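# Stand the assembled housing upright on the belt strip

## Task

Find the white housing that already contains both its circuit board and its motor, place it standing upright on the dark belt strip that lies just behind the white rail, keep the board and motor seated inside it, and release it at the end.

## Robot and tools

Robot: two arms, left_arm and right_arm, each with a parallel two-finger gripper. left_arm sits on the +y side with its base at (-0.017, +0.282, 0). right_arm is on the -y side with its base at (+0.034, -0.295, 0). The names do not tell you which side of a picture an arm appears on.

Frame: all poses use one scene frame with its origin on the table surface midway between the arms. +x points out across the table, +z points up, and lengths are in metres. Quaternions are written w first (qw, qx, qy, qz). In the gripper's own axes the fingers extend along +z and close along y. end_effector_position is the spot between the finger pads, about 1 cm short of the fingertips.

Row format, used by both execute_actions and move: a single flat list of 16 numbers covering both arms. The first eight are left_arm's x, y, z, qw, qx, qy, qz, opening, and the last eight are the same items for right_arm. Always send all 16, even when only one arm should move. x, y, z and the quaternion give an absolute target pose for that gripper in the scene frame, not an offset. Opening runs from -1 (closed) to +1 (fully open, 0.094 m). The controller refuses a target that lies more than 0.6 m from the arm's last reported position along any of its gripper axes. On every control step it also clips the target to within 70 mm and 16 degrees of the measured pose, and it gives position priority over orientation. For an arm that should hold still, resend the exact pose from the last result taken before it stopped, along with its intended opening. To keep an orientation steady, repeat the same quaternion you sent earlier rather than the slightly drifted reported one.

execute_actions: the argument "actions" is a list holding zero or one item. With an empty list, nothing is commanded and you get the current state back. An action item is {"rows": [...], "steps": n}, with 1 to 15 rows and steps up to 15 (default 15, each step lasting 1/30 s). One row is applied per step, and the last row repeats if there are fewer rows than steps. A wait item is {"steps": n} with n up to 300, counted from the previous result so that your reply time is included. The optional "pictures" boolean turns the camera images on or off. A refused call sends nothing. After an action, each arm keeps going only as far as its last clipped pose, so a distant target may need several calls.

move: "target" is one 16-number row of absolute poses as above. "speed" is the top path speed in m/s, from 0.002 to 0.5 (default 0.25), and turning is capped at twice that value in rad/s. Both grippers follow straight paths that finish together and last 0.5 to 10 s; a path that would run longer is cut off at 10 s. The opening is sent when the move starts. Paths do not avoid obstacles or the other arm, and grippers can lag, stray or overshoot the speed, most of all near full reach. Its result adds a "move:" line giving the ending (done, off_target, moving, held, fault) and any limits (limits=paced means the pose was clipped; limits=held means some steps were blocked, after which the arm may suddenly move fast), plus each gripper's distance from its target.

wait: "seconds" from 0 to 10 lets the scene run without sending anything new.

zoom_image: "camera" is one of cam_head_left, cam_head_right, cam_high, cam_low (each 504x504), cam_left_wrist or cam_right_wrist (each 616x616). "region" is [x0, y0, x1, y1] in pixels of that camera's latest image, measured from its top-left corner, at most 504 by 504.

read_manual: only returns licence text (section "licences"), and it does not move anything.

finished_scene: pass the current scene number to end and grade the scene. This cannot be reversed, so call it only once the housing is upright on the strip, still holds its parts and has been released.

Reading results: the state line "left_arm: … | right_arm: …" gives each gripper's position and quaternion. The reported positions can be off, more so at long reach. Motions usually stop a centimetre or more from the target, most often too low. grip_measured gives the measured finger opening on the same -1 to +1 scale. The last value of Joint positions is the opening in metres, and readings may be off by about 1 mm. To hold an object, keep commanding an opening below grip_measured: about 0.03 lower grips firmly, and a smaller gap grips more lightly. A "pose unreachable" line means the clearance check altered or blocked that arm's command. HELD marks the steps where this happened. A "Hand target" line shows the pose the controller is currently driving toward. Joint torques are noisy and offset. MOTOR HOT appears from 75 °C. At 90 °C the arm stops for 10 s, and at 100 °C it goes limp and falls. Both of these show up as OVER-TEMPERATURE FAULT lines, and FAULT lines can cut short moves or waits.

Joint ranges (rad), from base to wrist: waist -2.618 to 3.054, shoulder 0 to 3.142, elbow 0 to 3.142, wrist pitch -1.571 to 1.571, wrist yaw -1.571 to 1.571, wrist roll -2.094 to 2.094.

Things to avoid: knocking or placing anything off the table, letting the arms collide or press against each other, dropping or slipping the housing, slamming it down, and pressing hard into contacts. Faster moves hit harder, and aiming farther past a contact pushes harder. The scene may occasionally tug at a held part or nudge a loose object. Holding loads heats the motors, including while you think, and the simulation keeps running during your replies.

Each tool is called after "Call:" as name(argument=value, ...), one argument or row to a line, values as JSON.

## Session

Call:
execute_actions(
  actions=[],
)

Scene clock: 0.00 s of 4240.00 s.
left_arm: end_effector_position=(+0.6004, +0.2622, +0.0977) grip_measured=+1.000 end_effector_quat_wxyz=(+0.385, -0.594, +0.704, -0.057) | right_arm: end_effector_position=(-0.0474, +0.1995, +0.3601) grip_measured=+1.000 end_effector_quat_wxyz=(-0.216, +0.116, +0.835, +0.493)
Joint positions: left_arm=[-0.145  2.436  2.147 -0.627 -0.494 -1.4    0.094] | right_arm=[ 1.495  1.642  1.737 -0.536 -0.152  2.05   0.094]
Joint velocities: left_arm=[ 0.012  0.002 -0.007 -0.037 -0.022 -0.051  0.   ] | right_arm=[-0.017 -0.002 -0.027  0.022  0.022 -0.022  0.   ]
Joint torques (N m, as the arm reports them, + toward a larger angle): no reading
Hand target (left_arm): +0.599, +0.264, +0.103; +0.389, -0.593, +0.704, -0.052
Hand target (right_arm): -0.047, +0.197, +0.366; -0.214, +0.113, +0.833, +0.498

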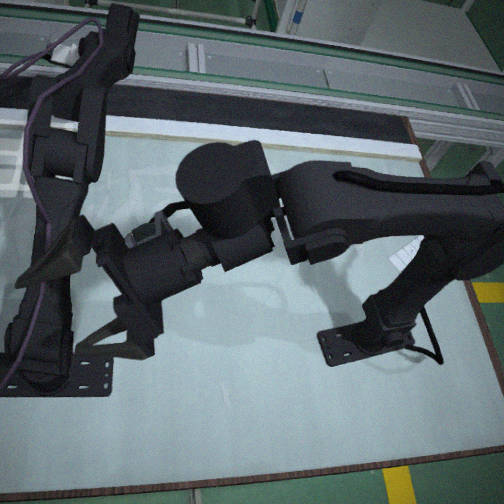

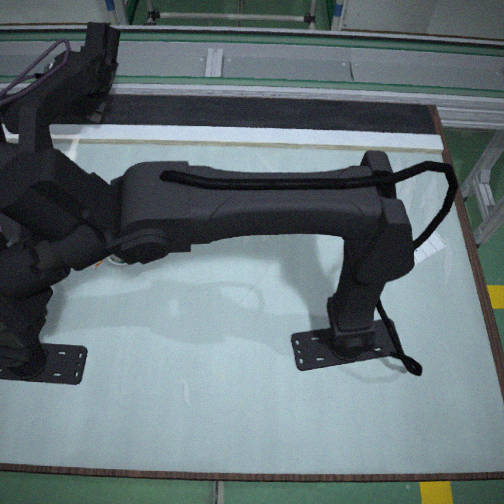

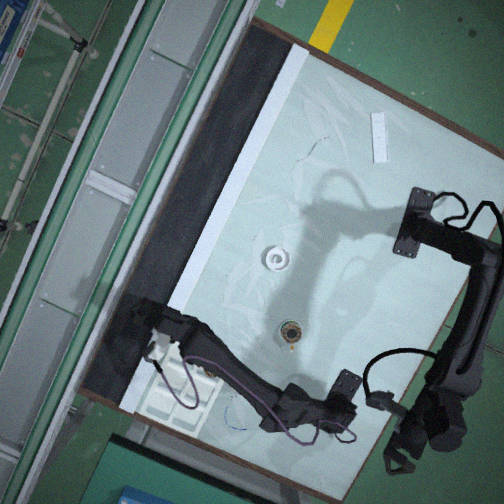

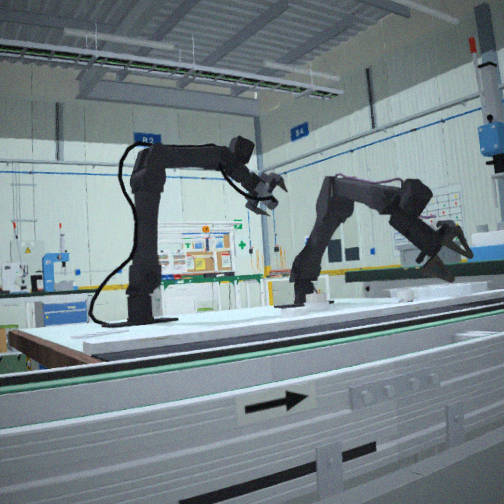

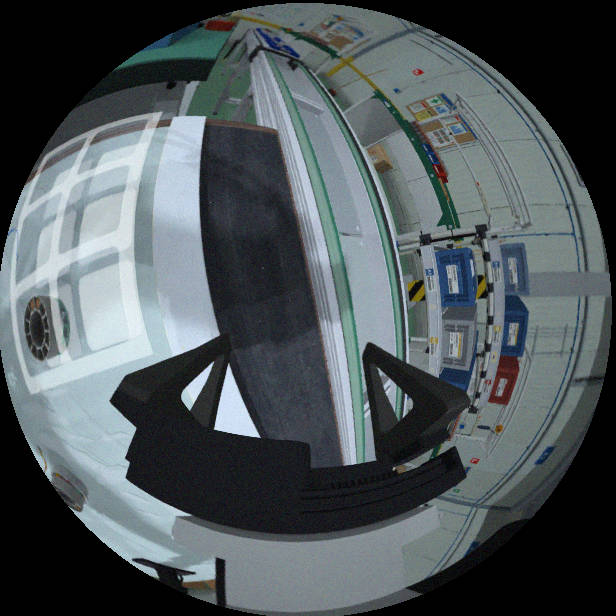

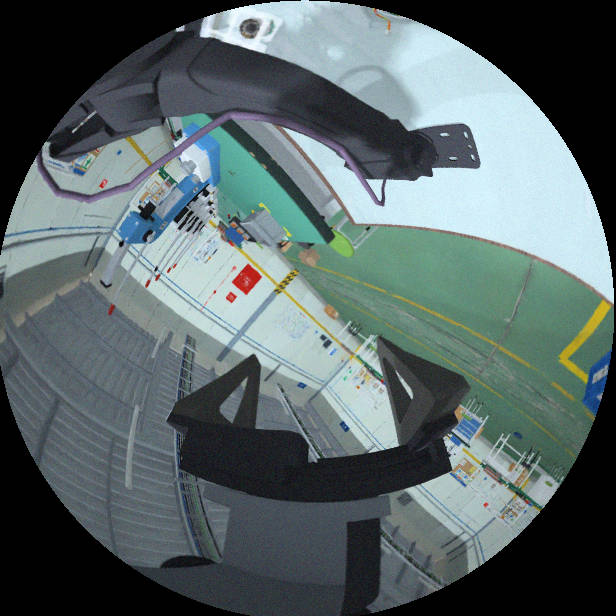

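Call:
move(
  target=[0.15,0.4,0.35,0,0.7071,0.7071,0,1,0.1,-0.42,0.35,0,0.7071,0.7071,0,1],
)

Scene clock: 13.03 s of 4240.00 s.
left_arm: end_effector_position=(+0.1545, +0.4055, +0.3552) grip_measured=+1.000 end_effector_quat_wxyz=(+0.056, +0.642, +0.696, +0.316) | right_arm: end_effector_position=(+0.0903, -0.4195, +0.3499) grip_measured=+1.000 end_effector_quat_wxyz=(+0.326, +0.596, +0.448, +0.581)
Joint positions: left_arm=[ 0.619  1.112  1.769 -1.575 -0.034  2.095  0.094] | right_arm=[ 0.72   0.04   1.434 -1.55   0.761  2.094  0.094]
Joint velocities: left_arm=[-0.007 -0.002  0.002 -0.037  0.022 -0.007  0.   ] | right_arm=[-0.017  0.007 -0.007 -0.095  0.066 -0.051  0.   ]
Joint torques (N m, as the arm reports them, + toward a larger angle): left_arm=[-0.84 -1.46  4.08  1.66  0.    0.06] | right_arm=[-1.02 10.5  -0.11  2.18  0.14  0.  ]
Hand target (left_arm): +0.151, +0.401, +0.351; +0.055, +0.647, +0.695, +0.308
Hand target (right_arm): +0.096, -0.415, +0.346; +0.340, +0.604, +0.463, +0.552
Off the commanded pose (left_arm): 0.009 m, 38 deg; orientation clipped at the last step of the last action.
Off the commanded pose (right_arm): 0.010 m, 85 deg; orientation clipped at the last step of the last action.
joint sent to its limit (left arm) — the command would take joint 4 (wrist pitch) past its lower limit and joint 6 (wrist roll) past its upper limit, so those joints were sent only as far as their limits.
joint sent to its limit (right arm) — the command would take joint 4 (wrist pitch) past its lower limit and joint 6 (wrist roll) past its upper limit, so those joints were sent only as far as their limits.
After step 90, 1.93 s passed at rest.
move: off_target (left_arm, right_arm); limits=paced
camera_calibration (this result's frames):
cam_left_wrist: T_world_to_cam=[[-0.843663, -0.0695544, -0.532349, 0.345102], [-0.451886, 0.627394, 0.634173, -0.380811], [0.289883, 0.775589, -0.56074, -0.0475578], [0, 0, 0, 1]] pos_world=[0.132853, 0.299808, 0.398547]
cam_right_wrist: T_world_to_cam=[[-0.119362, 0.590984, -0.797803, 0.544589], [-0.539784, 0.63579, 0.551729, 0.155476], [0.833298, 0.496497, 0.243114, 0.171616], [0, 0, 0, 1]] pos_world=[0.00591921, -0.5059, 0.306972]

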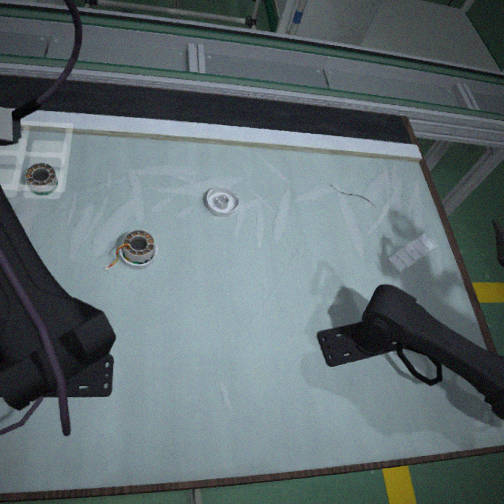

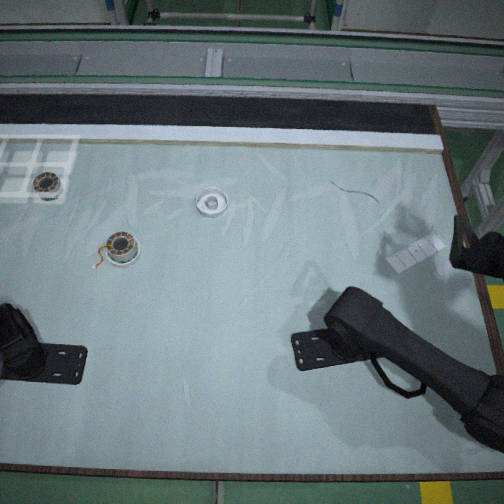

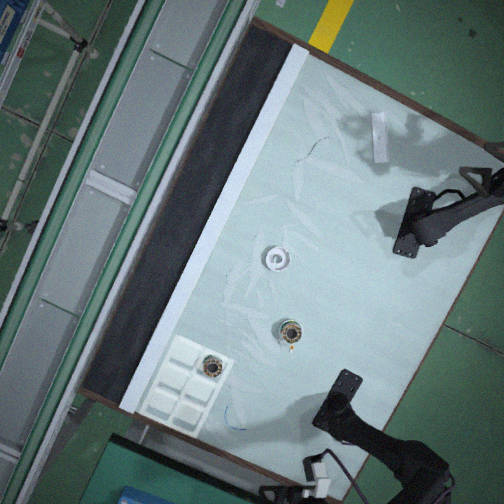

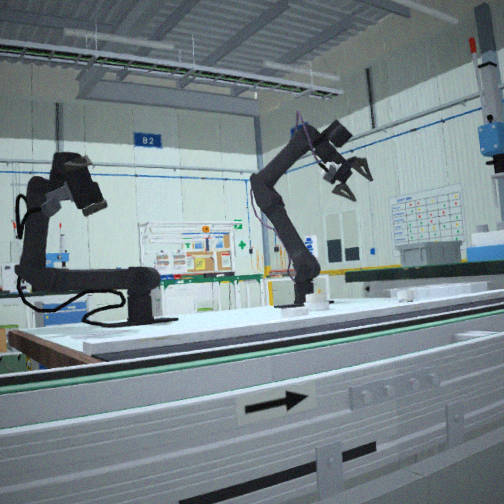

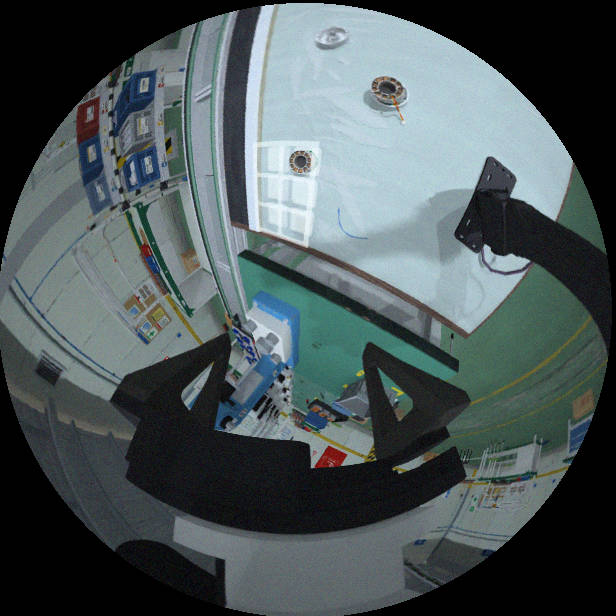

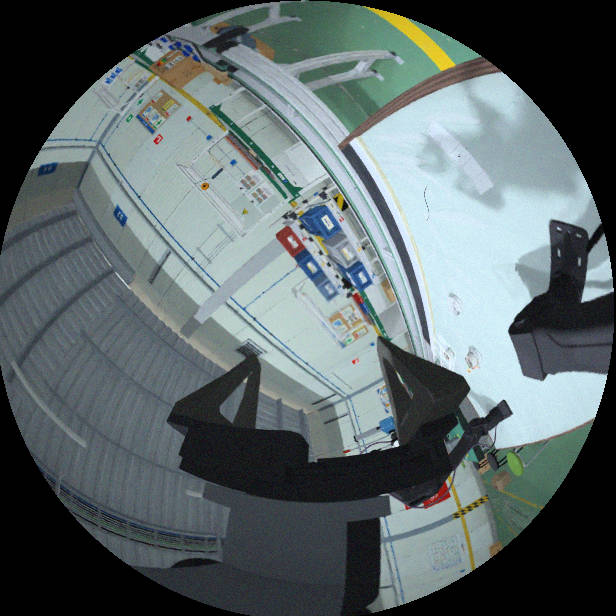

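Call:
zoom_image(
  camera="cam_head_right",
  region=[60,170,260,290],
)

Call:
zoom_image(
  camera="cam_low",
  region=[250,260,370,330],
)

Region (60, 170, 260, 290) of cam_head_right's 504x504 image, scaled by 2.520, with more detail than that image has; it fills the top 302 rows of this view, and the rest is white.

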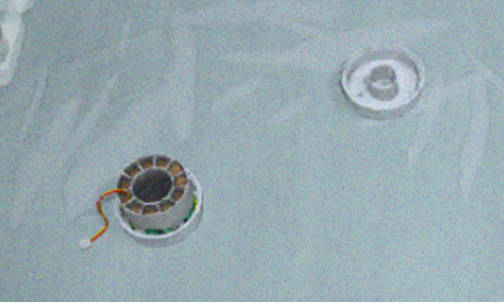

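Region (250, 260, 370, 330) of cam_low's 504x504 image, scaled by 4.200, with more detail than that image has; it fills the top 294 rows of this view, and the rest is white.

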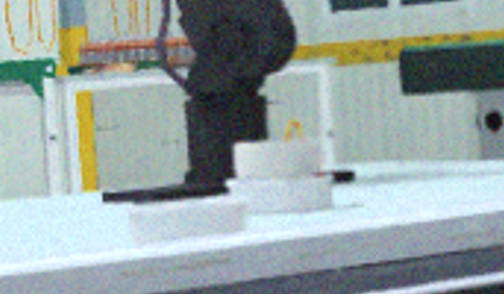

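Call:
move(
  target=[0.17,0.195,0.12,0.375,0.192,0.904,-0.08,1,0.1,-0.42,0.35,0.33,0.6,0.45,0.58,1],
)

Scene clock: 41.90 s of 4240.00 s.
left_arm: end_effector_position=(+0.1691, +0.1970, +0.1218) grip_measured=+1.000 end_effector_quat_wxyz=(+0.369, +0.198, +0.905, -0.073) | right_arm: end_effector_position=(+0.0959, -0.4215, +0.3508) grip_measured=+1.000 end_effector_quat_wxyz=(+0.329, +0.596, +0.447, +0.581)
Joint positions: left_arm=[-0.442  0.48   0.478 -0.799 -0.04  -0.02   0.094] | right_arm=[ 0.746  0.04   1.424 -1.539  0.793  2.094  0.094]
Joint velocities: left_arm=[ 0.002  0.012  0.017  0.022 -0.066 -0.022  0.   ] | right_arm=[-0.007 -0.007 -0.007 -0.037 -0.007 -0.022  0.   ]
Joint torques (N m, as the arm reports them, + toward a larger angle): left_arm=[-0.83 -0.07  6.48  2.09 -0.1  -0.03] | right_arm=[ 1.01  7.89 -0.06  2.49  0.17 -0.01]
Hand target (left_arm): +0.169, +0.197, +0.120; +0.375, +0.195, +0.904, -0.072
Hand target (right_arm): +0.100, -0.420, +0.350; +0.331, +0.596, +0.449, +0.578
Off the commanded pose (left_arm): 0.003 m, 1 deg.
Off the commanded pose (right_arm): 0.004 m, 0 deg.
joint sent to its limit (right arm) — the command would take joint 6 (wrist roll) past its upper limit, so that joint was sent only as far as its limit.
After step 90, 22.13 s passed at rest.
move: done
camera_calibration (this result's frames):
cam_left_wrist: T_world_to_cam=[[-0.354809, -0.932949, 0.0609733, 0.233824], [-0.90962, 0.329391, -0.253166, 0.148818], [0.216107, -0.145288, -0.9655, 0.222269], [0, 0, 0, 1]] pos_world=[0.170296, 0.201419, 0.238019]
cam_right_wrist: T_world_to_cam=[[-0.112997, 0.589684, -0.79969, 0.546627], [-0.538982, 0.639759, 0.547911, 0.162172], [0.834703, 0.492931, 0.245538, 0.165212], [0, 0, 0, 1]] pos_world=[0.011272, -0.507526, 0.307711]

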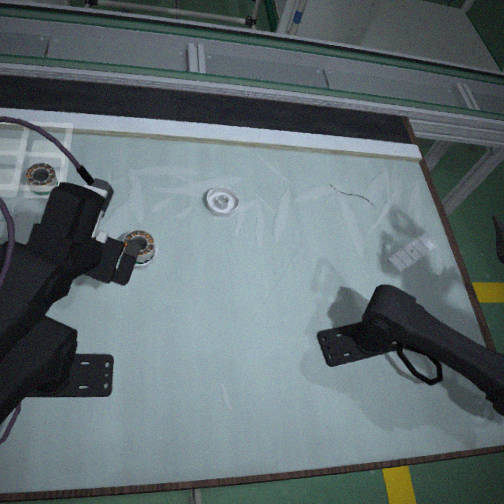

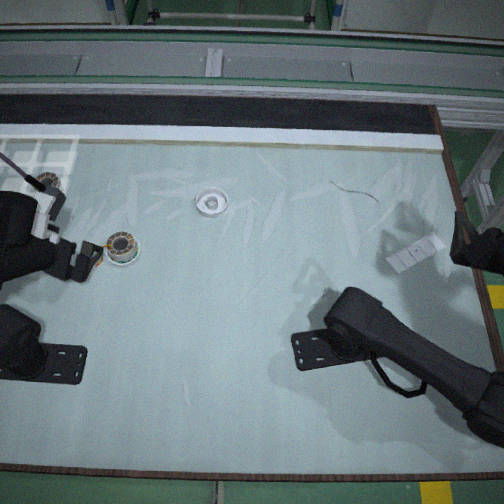

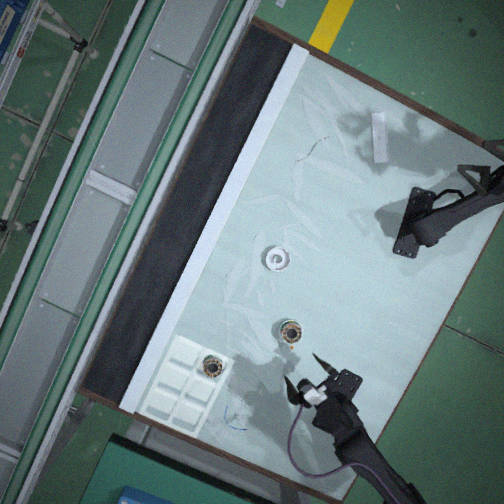

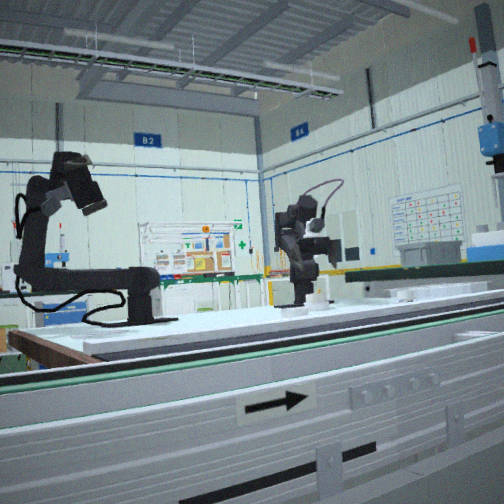

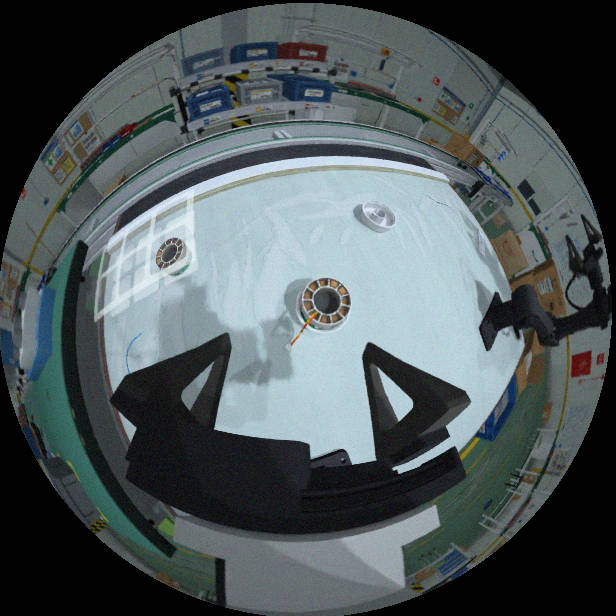

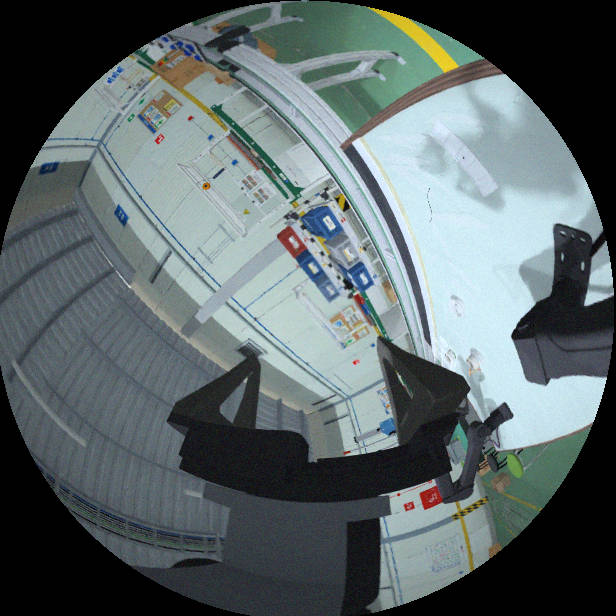

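Call:
move(
  target=[0.2,0.16,0.05,0.375,0.192,0.904,-0.08,1,0.1,-0.42,0.35,0.33,0.6,0.45,0.58,1],
  speed=0.1,
)

Call:
zoom_image(
  camera="cam_left_wrist",
  region=[100,150,500,500],
)

Scene clock: 50.27 s of 4240.00 s.
left_arm: end_effector_position=(+0.2024, +0.1586, +0.0561) grip_measured=+1.000 end_effector_quat_wxyz=(+0.380, +0.192, +0.901, -0.083) | right_arm: end_effector_position=(+0.0959, -0.4215, +0.3509) grip_measured=+1.000 end_effector_quat_wxyz=(+0.329, +0.596, +0.446, +0.581)
Joint positions: left_arm=[-0.582  0.789  0.243 -0.235 -0.13  -0.133  0.094] | right_arm=[ 0.746  0.04   1.424 -1.538  0.793  2.094  0.094]
Joint velocities: left_arm=[-0.017 -0.007 -0.012 -0.022 -0.022  0.022  0.   ] | right_arm=[-0.007 -0.002 -0.022 -0.007 -0.007  0.007  0.   ]
Joint torques (N m, as the arm reports them, + toward a larger angle): left_arm=[-0.73 -0.03  6.47  2.1  -0.14 -0.02] | right_arm=[ 0.98  7.91 -0.07  2.52  0.17 -0.01]
Hand target (left_arm): +0.200, +0.160, +0.050; +0.375, +0.192, +0.903, -0.079
Hand target (right_arm): +0.100, -0.420, +0.350; +0.331, +0.596, +0.449, +0.578
Off the commanded pose (left_arm): 0.007 m, 1 deg.
Off the commanded pose (right_arm): 0.004 m, 1 deg.
joint sent to its limit (right arm) — the command would take joint 6 (wrist roll) past its upper limit, so that joint was sent only as far as its limit.
After step 90, 3.73 s passed at rest.
move: done
camera_calibration (this result's frames):
cam_left_wrist: T_world_to_cam=[[-0.353979, -0.931808, 0.0801995, 0.212431], [-0.905614, 0.320082, -0.278227, 0.177195], [0.233584, -0.171116, -0.957161, 0.146195], [0, 0, 0, 1]] pos_world=[0.201518, 0.166245, 0.172196]
cam_right_wrist: T_world_to_cam=[[-0.112554, 0.589942, -0.799562, 0.546749], [-0.538892, 0.639814, 0.547935, 0.16218], [0.834821, 0.49255, 0.245902, 0.164908], [0, 0, 0, 1]] pos_world=[0.0112679, -0.507541, 0.307745]

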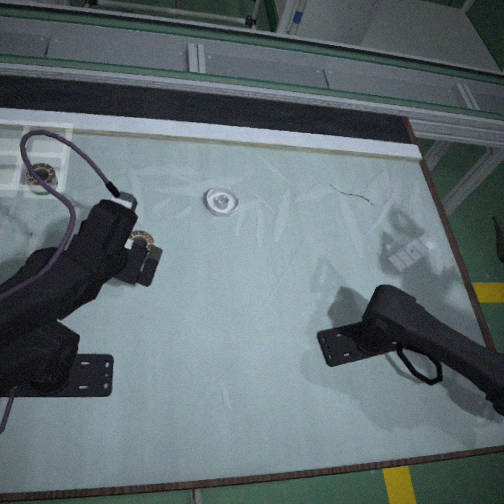

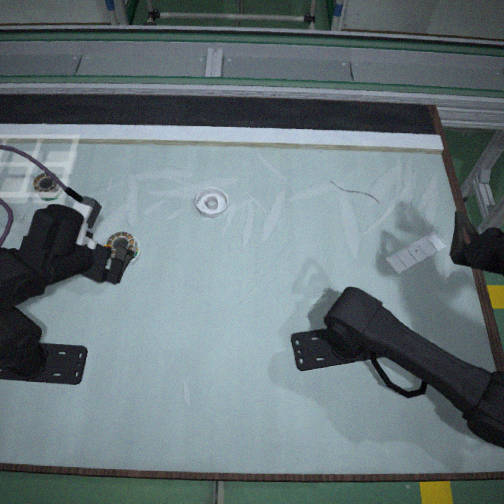

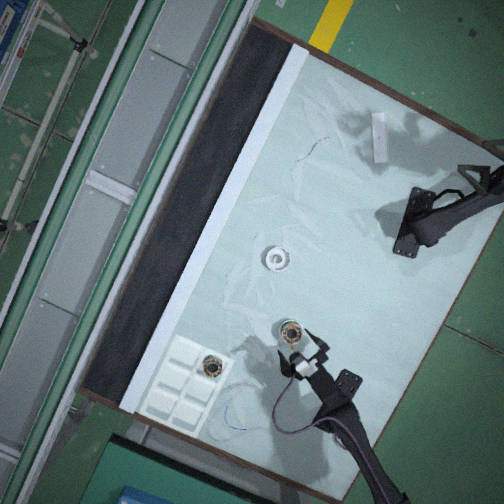

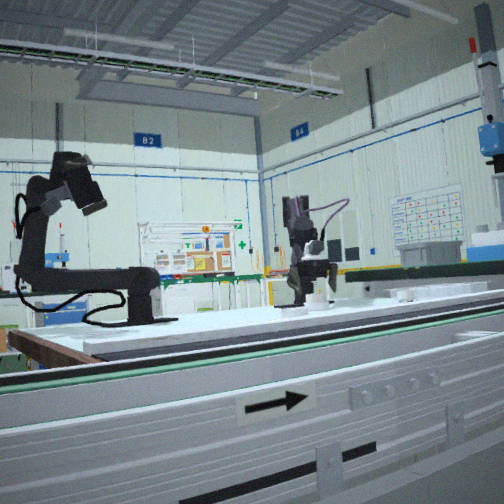

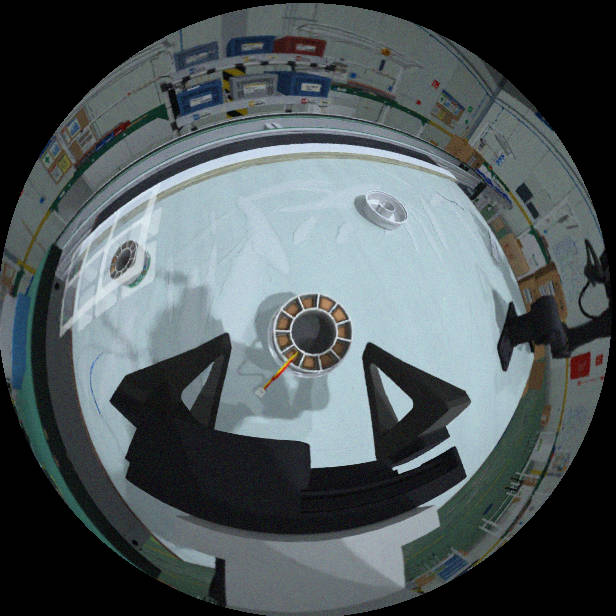

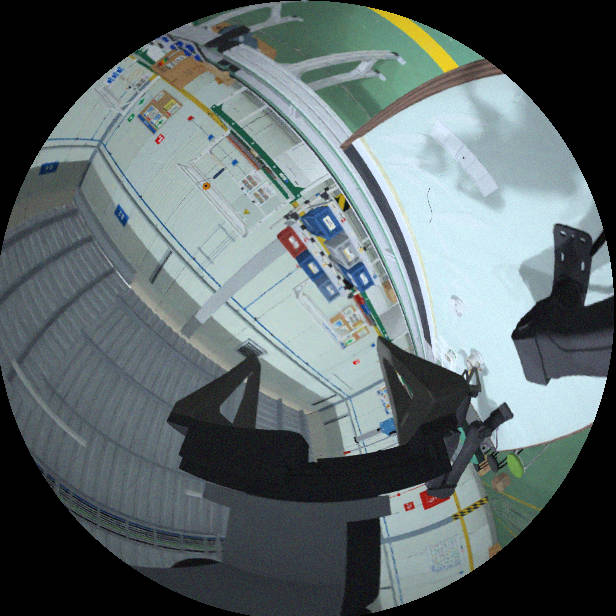

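Region (100, 150, 500, 500) of cam_left_wrist's 616x616 image, scaled by 1.260, with more detail than that image has; it fills the top 441 rows of this view, and the rest is white.

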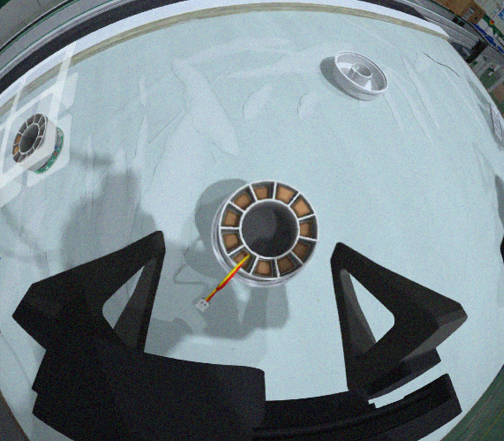

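Call:
move(
  target=[0.217,0.147,0.011,0.375,0.192,0.904,-0.08,1,0.1,-0.42,0.35,0.33,0.6,0.45,0.58,1],
  speed=0.04,
)

Scene clock: 57.50 s of 4240.00 s.
left_arm: end_effector_position=(+0.2226, +0.1438, +0.0187) grip_measured=+1.000 end_effector_quat_wxyz=(+0.382, +0.191, +0.900, -0.085) | right_arm: end_effector_position=(+0.0959, -0.4215, +0.3509) grip_measured=+1.000 end_effector_quat_wxyz=(+0.329, +0.596, +0.446, +0.581)
Joint positions: left_arm=[-0.586  1.138  0.175  0.187 -0.133 -0.137  0.094] | right_arm=[ 0.746  0.04   1.424 -1.538  0.793  2.094  0.094]
Joint velocities: left_arm=[ 0.002 -0.017 -0.007 -0.022 -0.051  0.037  0.   ] | right_arm=[ 0.002  0.007 -0.007  0.051 -0.051  0.022  0.   ]
Joint torques (N m, as the arm reports them, + toward a larger angle): left_arm=[-0.81 -1.38  4.87  2.11 -0.14 -0.02] | right_arm=[ 0.99  7.92 -0.03  2.5   0.16 -0.01]
Hand target (left_arm): +0.217, +0.147, +0.011; +0.375, +0.192, +0.904, -0.080
Hand target (right_arm): +0.100, -0.420, +0.350; +0.331, +0.596, +0.449, +0.578
Off the commanded pose (left_arm): 0.010 m, 1 deg.
Off the commanded pose (right_arm): 0.004 m, 1 deg.
joint sent to its limit (right arm) — the command would take joint 6 (wrist roll) past its upper limit, so that joint was sent only as far as its limit.
After step 90, 2.43 s passed at rest.
move: done
camera_calibration (this result's frames):
cam_left_wrist: T_world_to_cam=[[-0.353394, -0.931757, 0.0833122, 0.208564], [-0.904739, 0.317784, -0.283656, 0.190045], [0.237823, -0.175618, -0.9553, 0.102749], [0, 0, 0, 1]] pos_world=[0.221211, 0.151982, 0.134688]
cam_right_wrist: T_world_to_cam=[[-0.112554, 0.589942, -0.799562, 0.546749], [-0.538892, 0.639814, 0.547935, 0.16218], [0.834821, 0.49255, 0.245902, 0.164908], [0, 0, 0, 1]] pos_world=[0.0112679, -0.507541, 0.307745]

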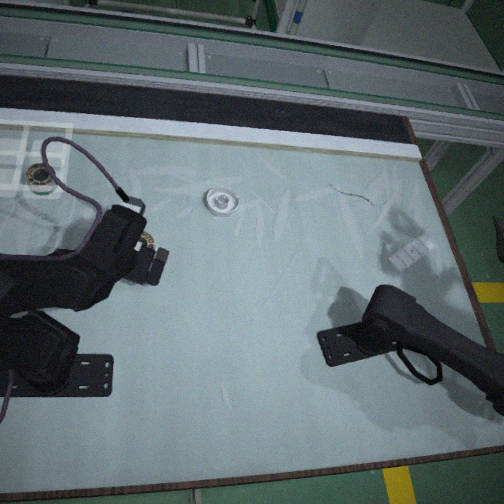

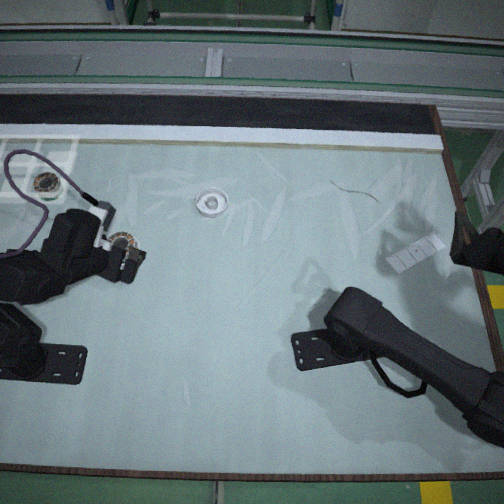

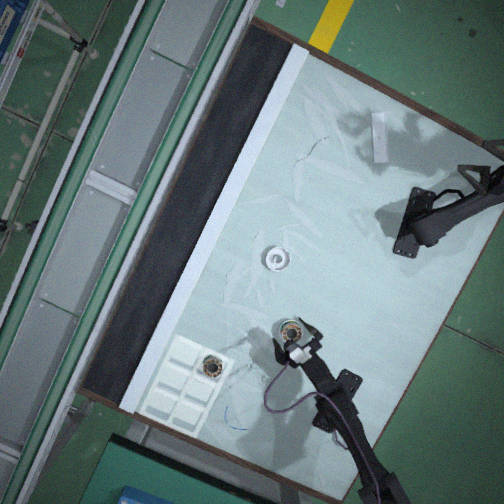

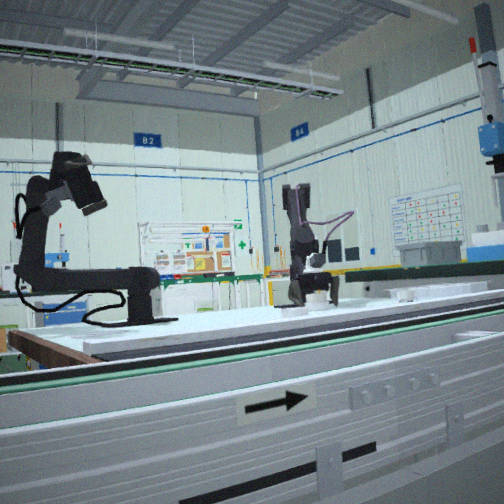

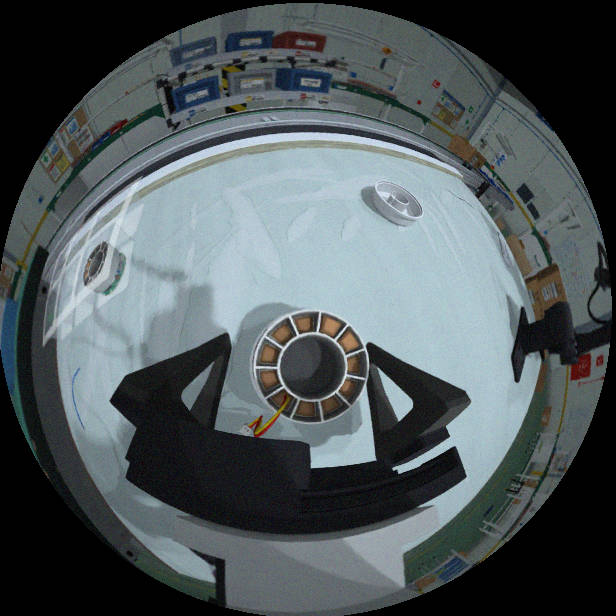

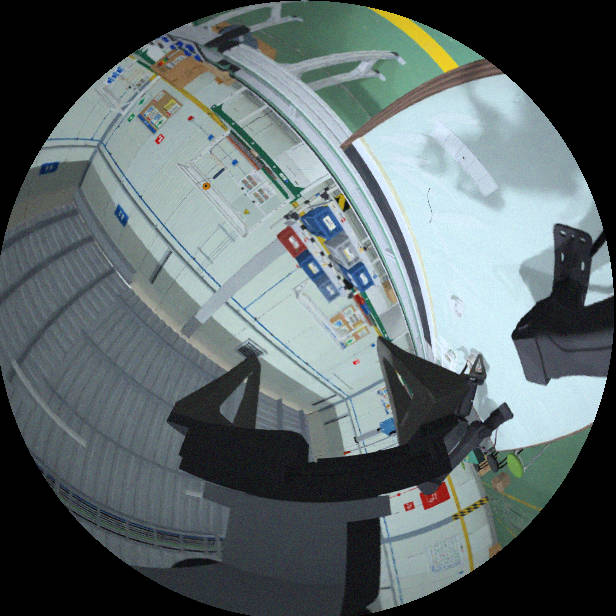

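Call:
move(
  target=[0.222,0.136,0.005,0.375,0.192,0.904,-0.08,1,0.1,-0.42,0.35,0.33,0.6,0.45,0.58,1],
  speed=0.03,
)

Call:
zoom_image(
  camera="cam_low",
  region=[250,240,390,330],
)

Scene clock: 65.67 s of 4240.00 s.
left_arm: end_effector_position=(+0.2276, +0.1353, +0.0130) grip_measured=+1.000 end_effector_quat_wxyz=(+0.390, +0.192, +0.897, -0.081) | right_arm: end_effector_position=(+0.0959, -0.4215, +0.3509) grip_measured=+1.000 end_effector_quat_wxyz=(+0.329, +0.596, +0.446, +0.581)
Joint positions: left_arm=[-0.625  1.238  0.175  0.298 -0.172 -0.156  0.094] | right_arm=[ 0.746  0.04   1.424 -1.538  0.793  2.094  0.094]
Joint velocities: left_arm=[ 0.002  0.017 -0.012  0.037 -0.037  0.007  0.   ] | right_arm=[ 0.007 -0.002 -0.012 -0.081 -0.007  0.051  0.   ]
Joint torques (N m, as the arm reports them, + toward a larger angle): left_arm=[-0.84 -1.42  6.02  1.81 -0.01 -0.1 ] | right_arm=[ 0.99  7.83 -0.05  2.51  0.16  0.  ]
Hand target (left_arm): +0.222, +0.136, +0.005; +0.375, +0.192, +0.903, -0.080
Hand target (right_arm): +0.100, -0.420, +0.350; +0.331, +0.596, +0.449, +0.578
Off the commanded pose (left_arm): 0.010 m, 2 deg.
Off the commanded pose (right_arm): 0.004 m, 1 deg.
joint sent to its limit (right arm) — the command would take joint 6 (wrist roll) past its upper limit, so that joint was sent only as far as its limit.
After step 90, 4.37 s passed at rest.
move: done
camera_calibration (this result's frames):
cam_left_wrist: T_world_to_cam=[[-0.352498, -0.932899, 0.0737882, 0.202992], [-0.900107, 0.31642, -0.299476, 0.194969], [0.256033, -0.171982, -0.951246, 0.0899323], [0, 0, 0, 1]] pos_world=[0.224021, 0.143146, 0.128958]
cam_right_wrist: T_world_to_cam=[[-0.112554, 0.589942, -0.799562, 0.546749], [-0.538892, 0.639814, 0.547935, 0.16218], [0.834821, 0.49255, 0.245902, 0.164908], [0, 0, 0, 1]] pos_world=[0.0112679, -0.507541, 0.307745]

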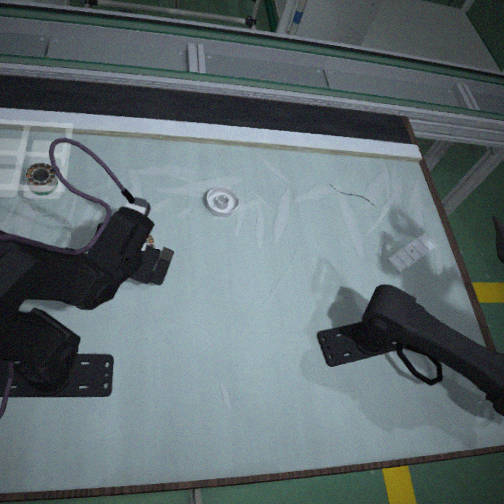

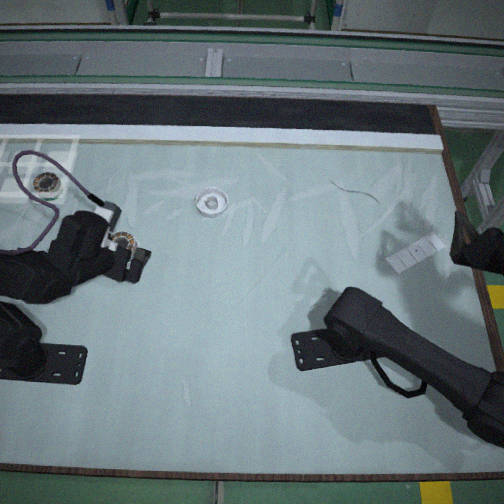

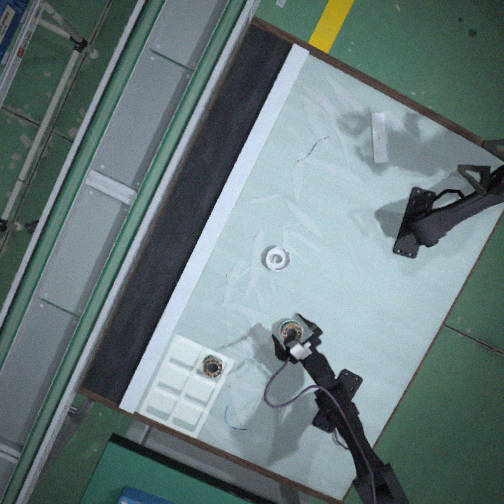

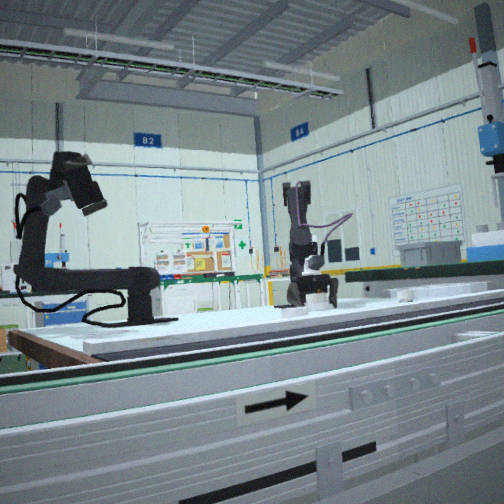

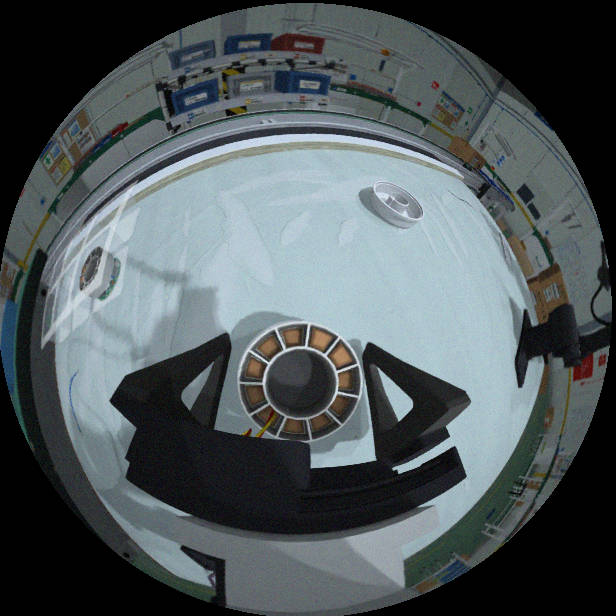

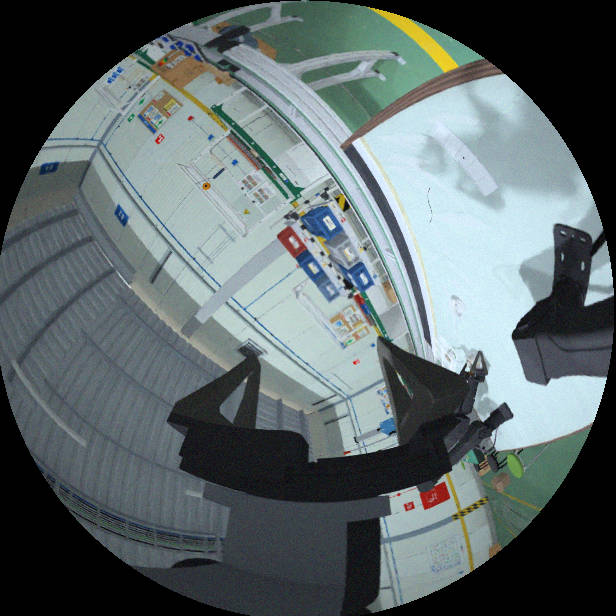

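Region (250, 240, 390, 330) of cam_low's 504x504 image, scaled by 3.600, with more detail than that image has; it fills the top 324 rows of this view, and the rest is white.

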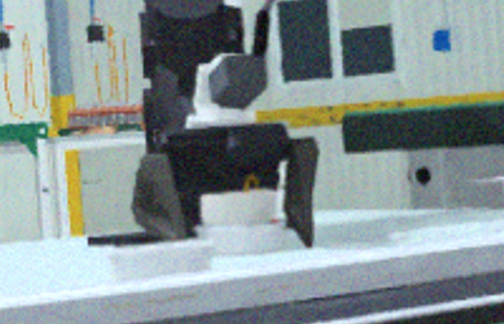

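Fingers near the table. Close.

Call:
execute_actions(
  actions=[
    {"rows":[[0.222,0.136,0.006,0.375,0.192,0.904,-0.08,0.6,0.1,-0.42,0.35,0.33,0.6,0.45,0.58,1],[0.222,0.136,0.006,0.375,0.192,0.904,-0.08,0.5,0.1,-0.42,0.35,0.33,0.6,0.45,0.58,1],[0.222,0.136,0.006,0.375,0.192,0.904,-0.08,0.4,0.1,-0.42,0.35,0.33,0.6,0.45,0.58,1],[0.222,0.136,0.006,0.375,0.192,0.904,-0.08,0.3,0.1,-0.42,0.35,0.33,0.6,0.45,0.58,1]]},
  ],
)

Scene clock: 71.03 s of 4240.00 s.
left_arm: end_effector_position=(+0.2278, +0.1354, +0.0131) grip_measured=+0.351 end_effector_quat_wxyz=(+0.391, +0.190, +0.897, -0.081) | right_arm: end_effector_position=(+0.0959, -0.4215, +0.3509) grip_measured=+1.000 end_effector_quat_wxyz=(+0.329, +0.596, +0.446, +0.581)
Joint positions: left_arm=[-0.625  1.239  0.175  0.299 -0.172 -0.16   0.063] | right_arm=[ 0.746  0.04   1.424 -1.538  0.793  2.094  0.094]
Joint velocities: left_arm=[-0.002 -0.002 -0.012 -0.051 -0.037  0.051  0.001] | right_arm=[-0.012 -0.022 -0.007 -0.022  0.022  0.066  0.   ]
Joint torques (N m, as the arm reports them, + toward a larger angle): left_arm=[-0.76 -1.89  6.23  1.71 -0.02 -0.07] | right_arm=[ 1.    7.86 -0.09  2.5   0.17 -0.02]
Hand target (left_arm): +0.222, +0.136, +0.006; +0.375, +0.192, +0.903, -0.080
Hand target (right_arm): +0.100, -0.420, +0.350; +0.331, +0.596, +0.449, +0.578
Off the commanded pose (left_arm): 0.009 m, 2 deg.
Off the commanded pose (right_arm): 0.004 m, 1 deg.
joint sent to its limit (right arm) — the command would take joint 6 (wrist roll) past its upper limit, so that joint was sent only as far as its limit.
Steps of this call (steps 1 to 90: nothing new was sent; then 1.87 s passed at rest; steps 91 to 105: all 15 steps of this action). Readings (end_effector_position):
91: left_arm (+0.2278, +0.1353, +0.0131) | right_arm (+0.0959, -0.4215, +0.3509)
92: left_arm (+0.2278, +0.1354, +0.0131) | right_arm (+0.0959, -0.4215, +0.3509)
94: left_arm (+0.2278, +0.1354, +0.0131) | right_arm (+0.0959, -0.4215, +0.3509)
98: left_arm (+0.2278, +0.1354, +0.0131) | right_arm (+0.0959, -0.4215, +0.3509)
105: the state above
camera_calibration (this result's frames):
cam_left_wrist: T_world_to_cam=[[-0.349793, -0.933739, 0.076002, 0.20254], [-0.901042, 0.313114, -0.300138, 0.195838], [0.256453, -0.173467, -0.950863, 0.0901008], [0, 0, 0, 1]] pos_world=[0.224199, 0.14343, 0.129059]
cam_right_wrist: T_world_to_cam=[[-0.112554, 0.589942, -0.799562, 0.546749], [-0.538892, 0.639814, 0.547935, 0.16218], [0.834821, 0.49255, 0.245902, 0.164908], [0, 0, 0, 1]] pos_world=[0.0112679, -0.507541, 0.307745]

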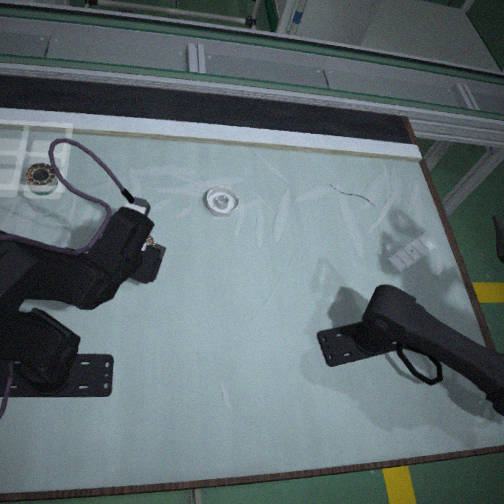

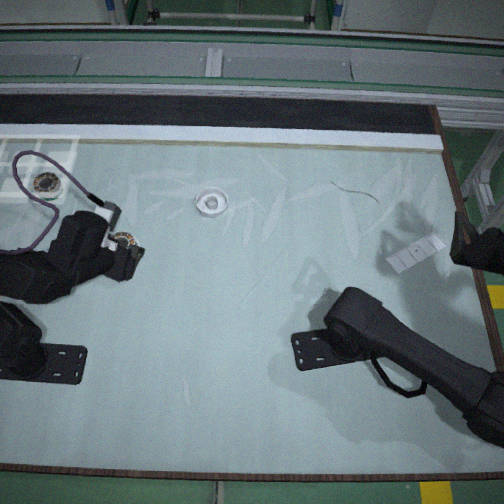

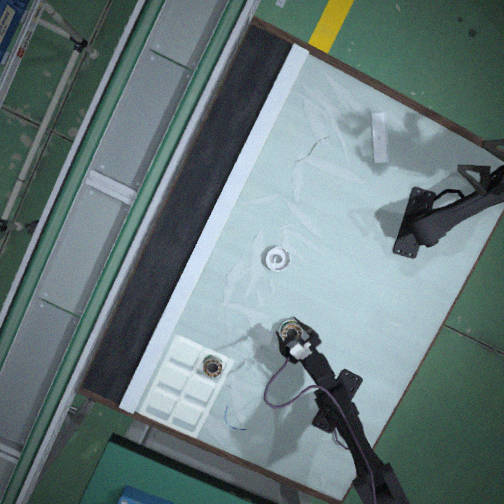

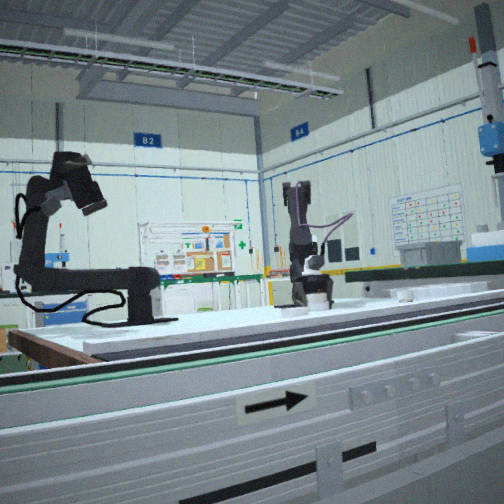

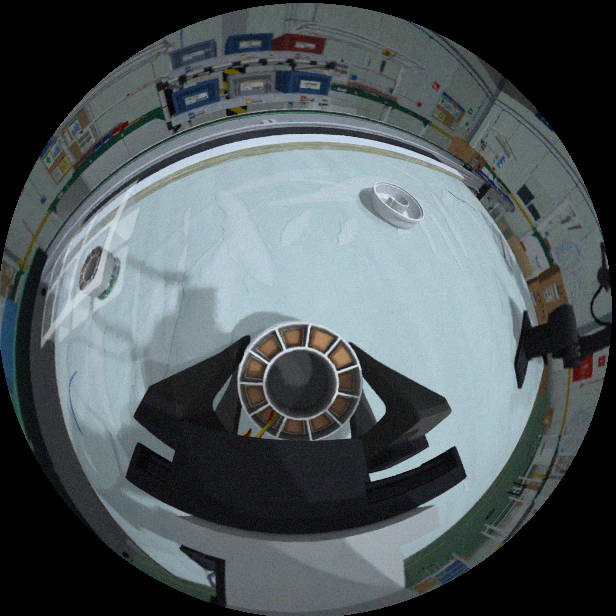

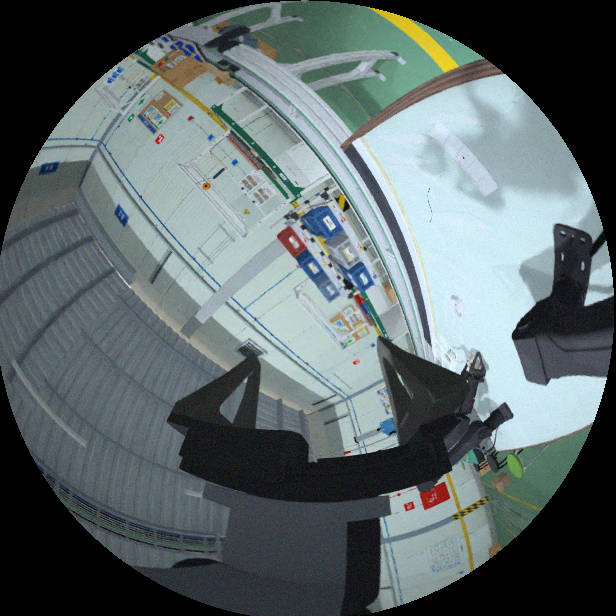

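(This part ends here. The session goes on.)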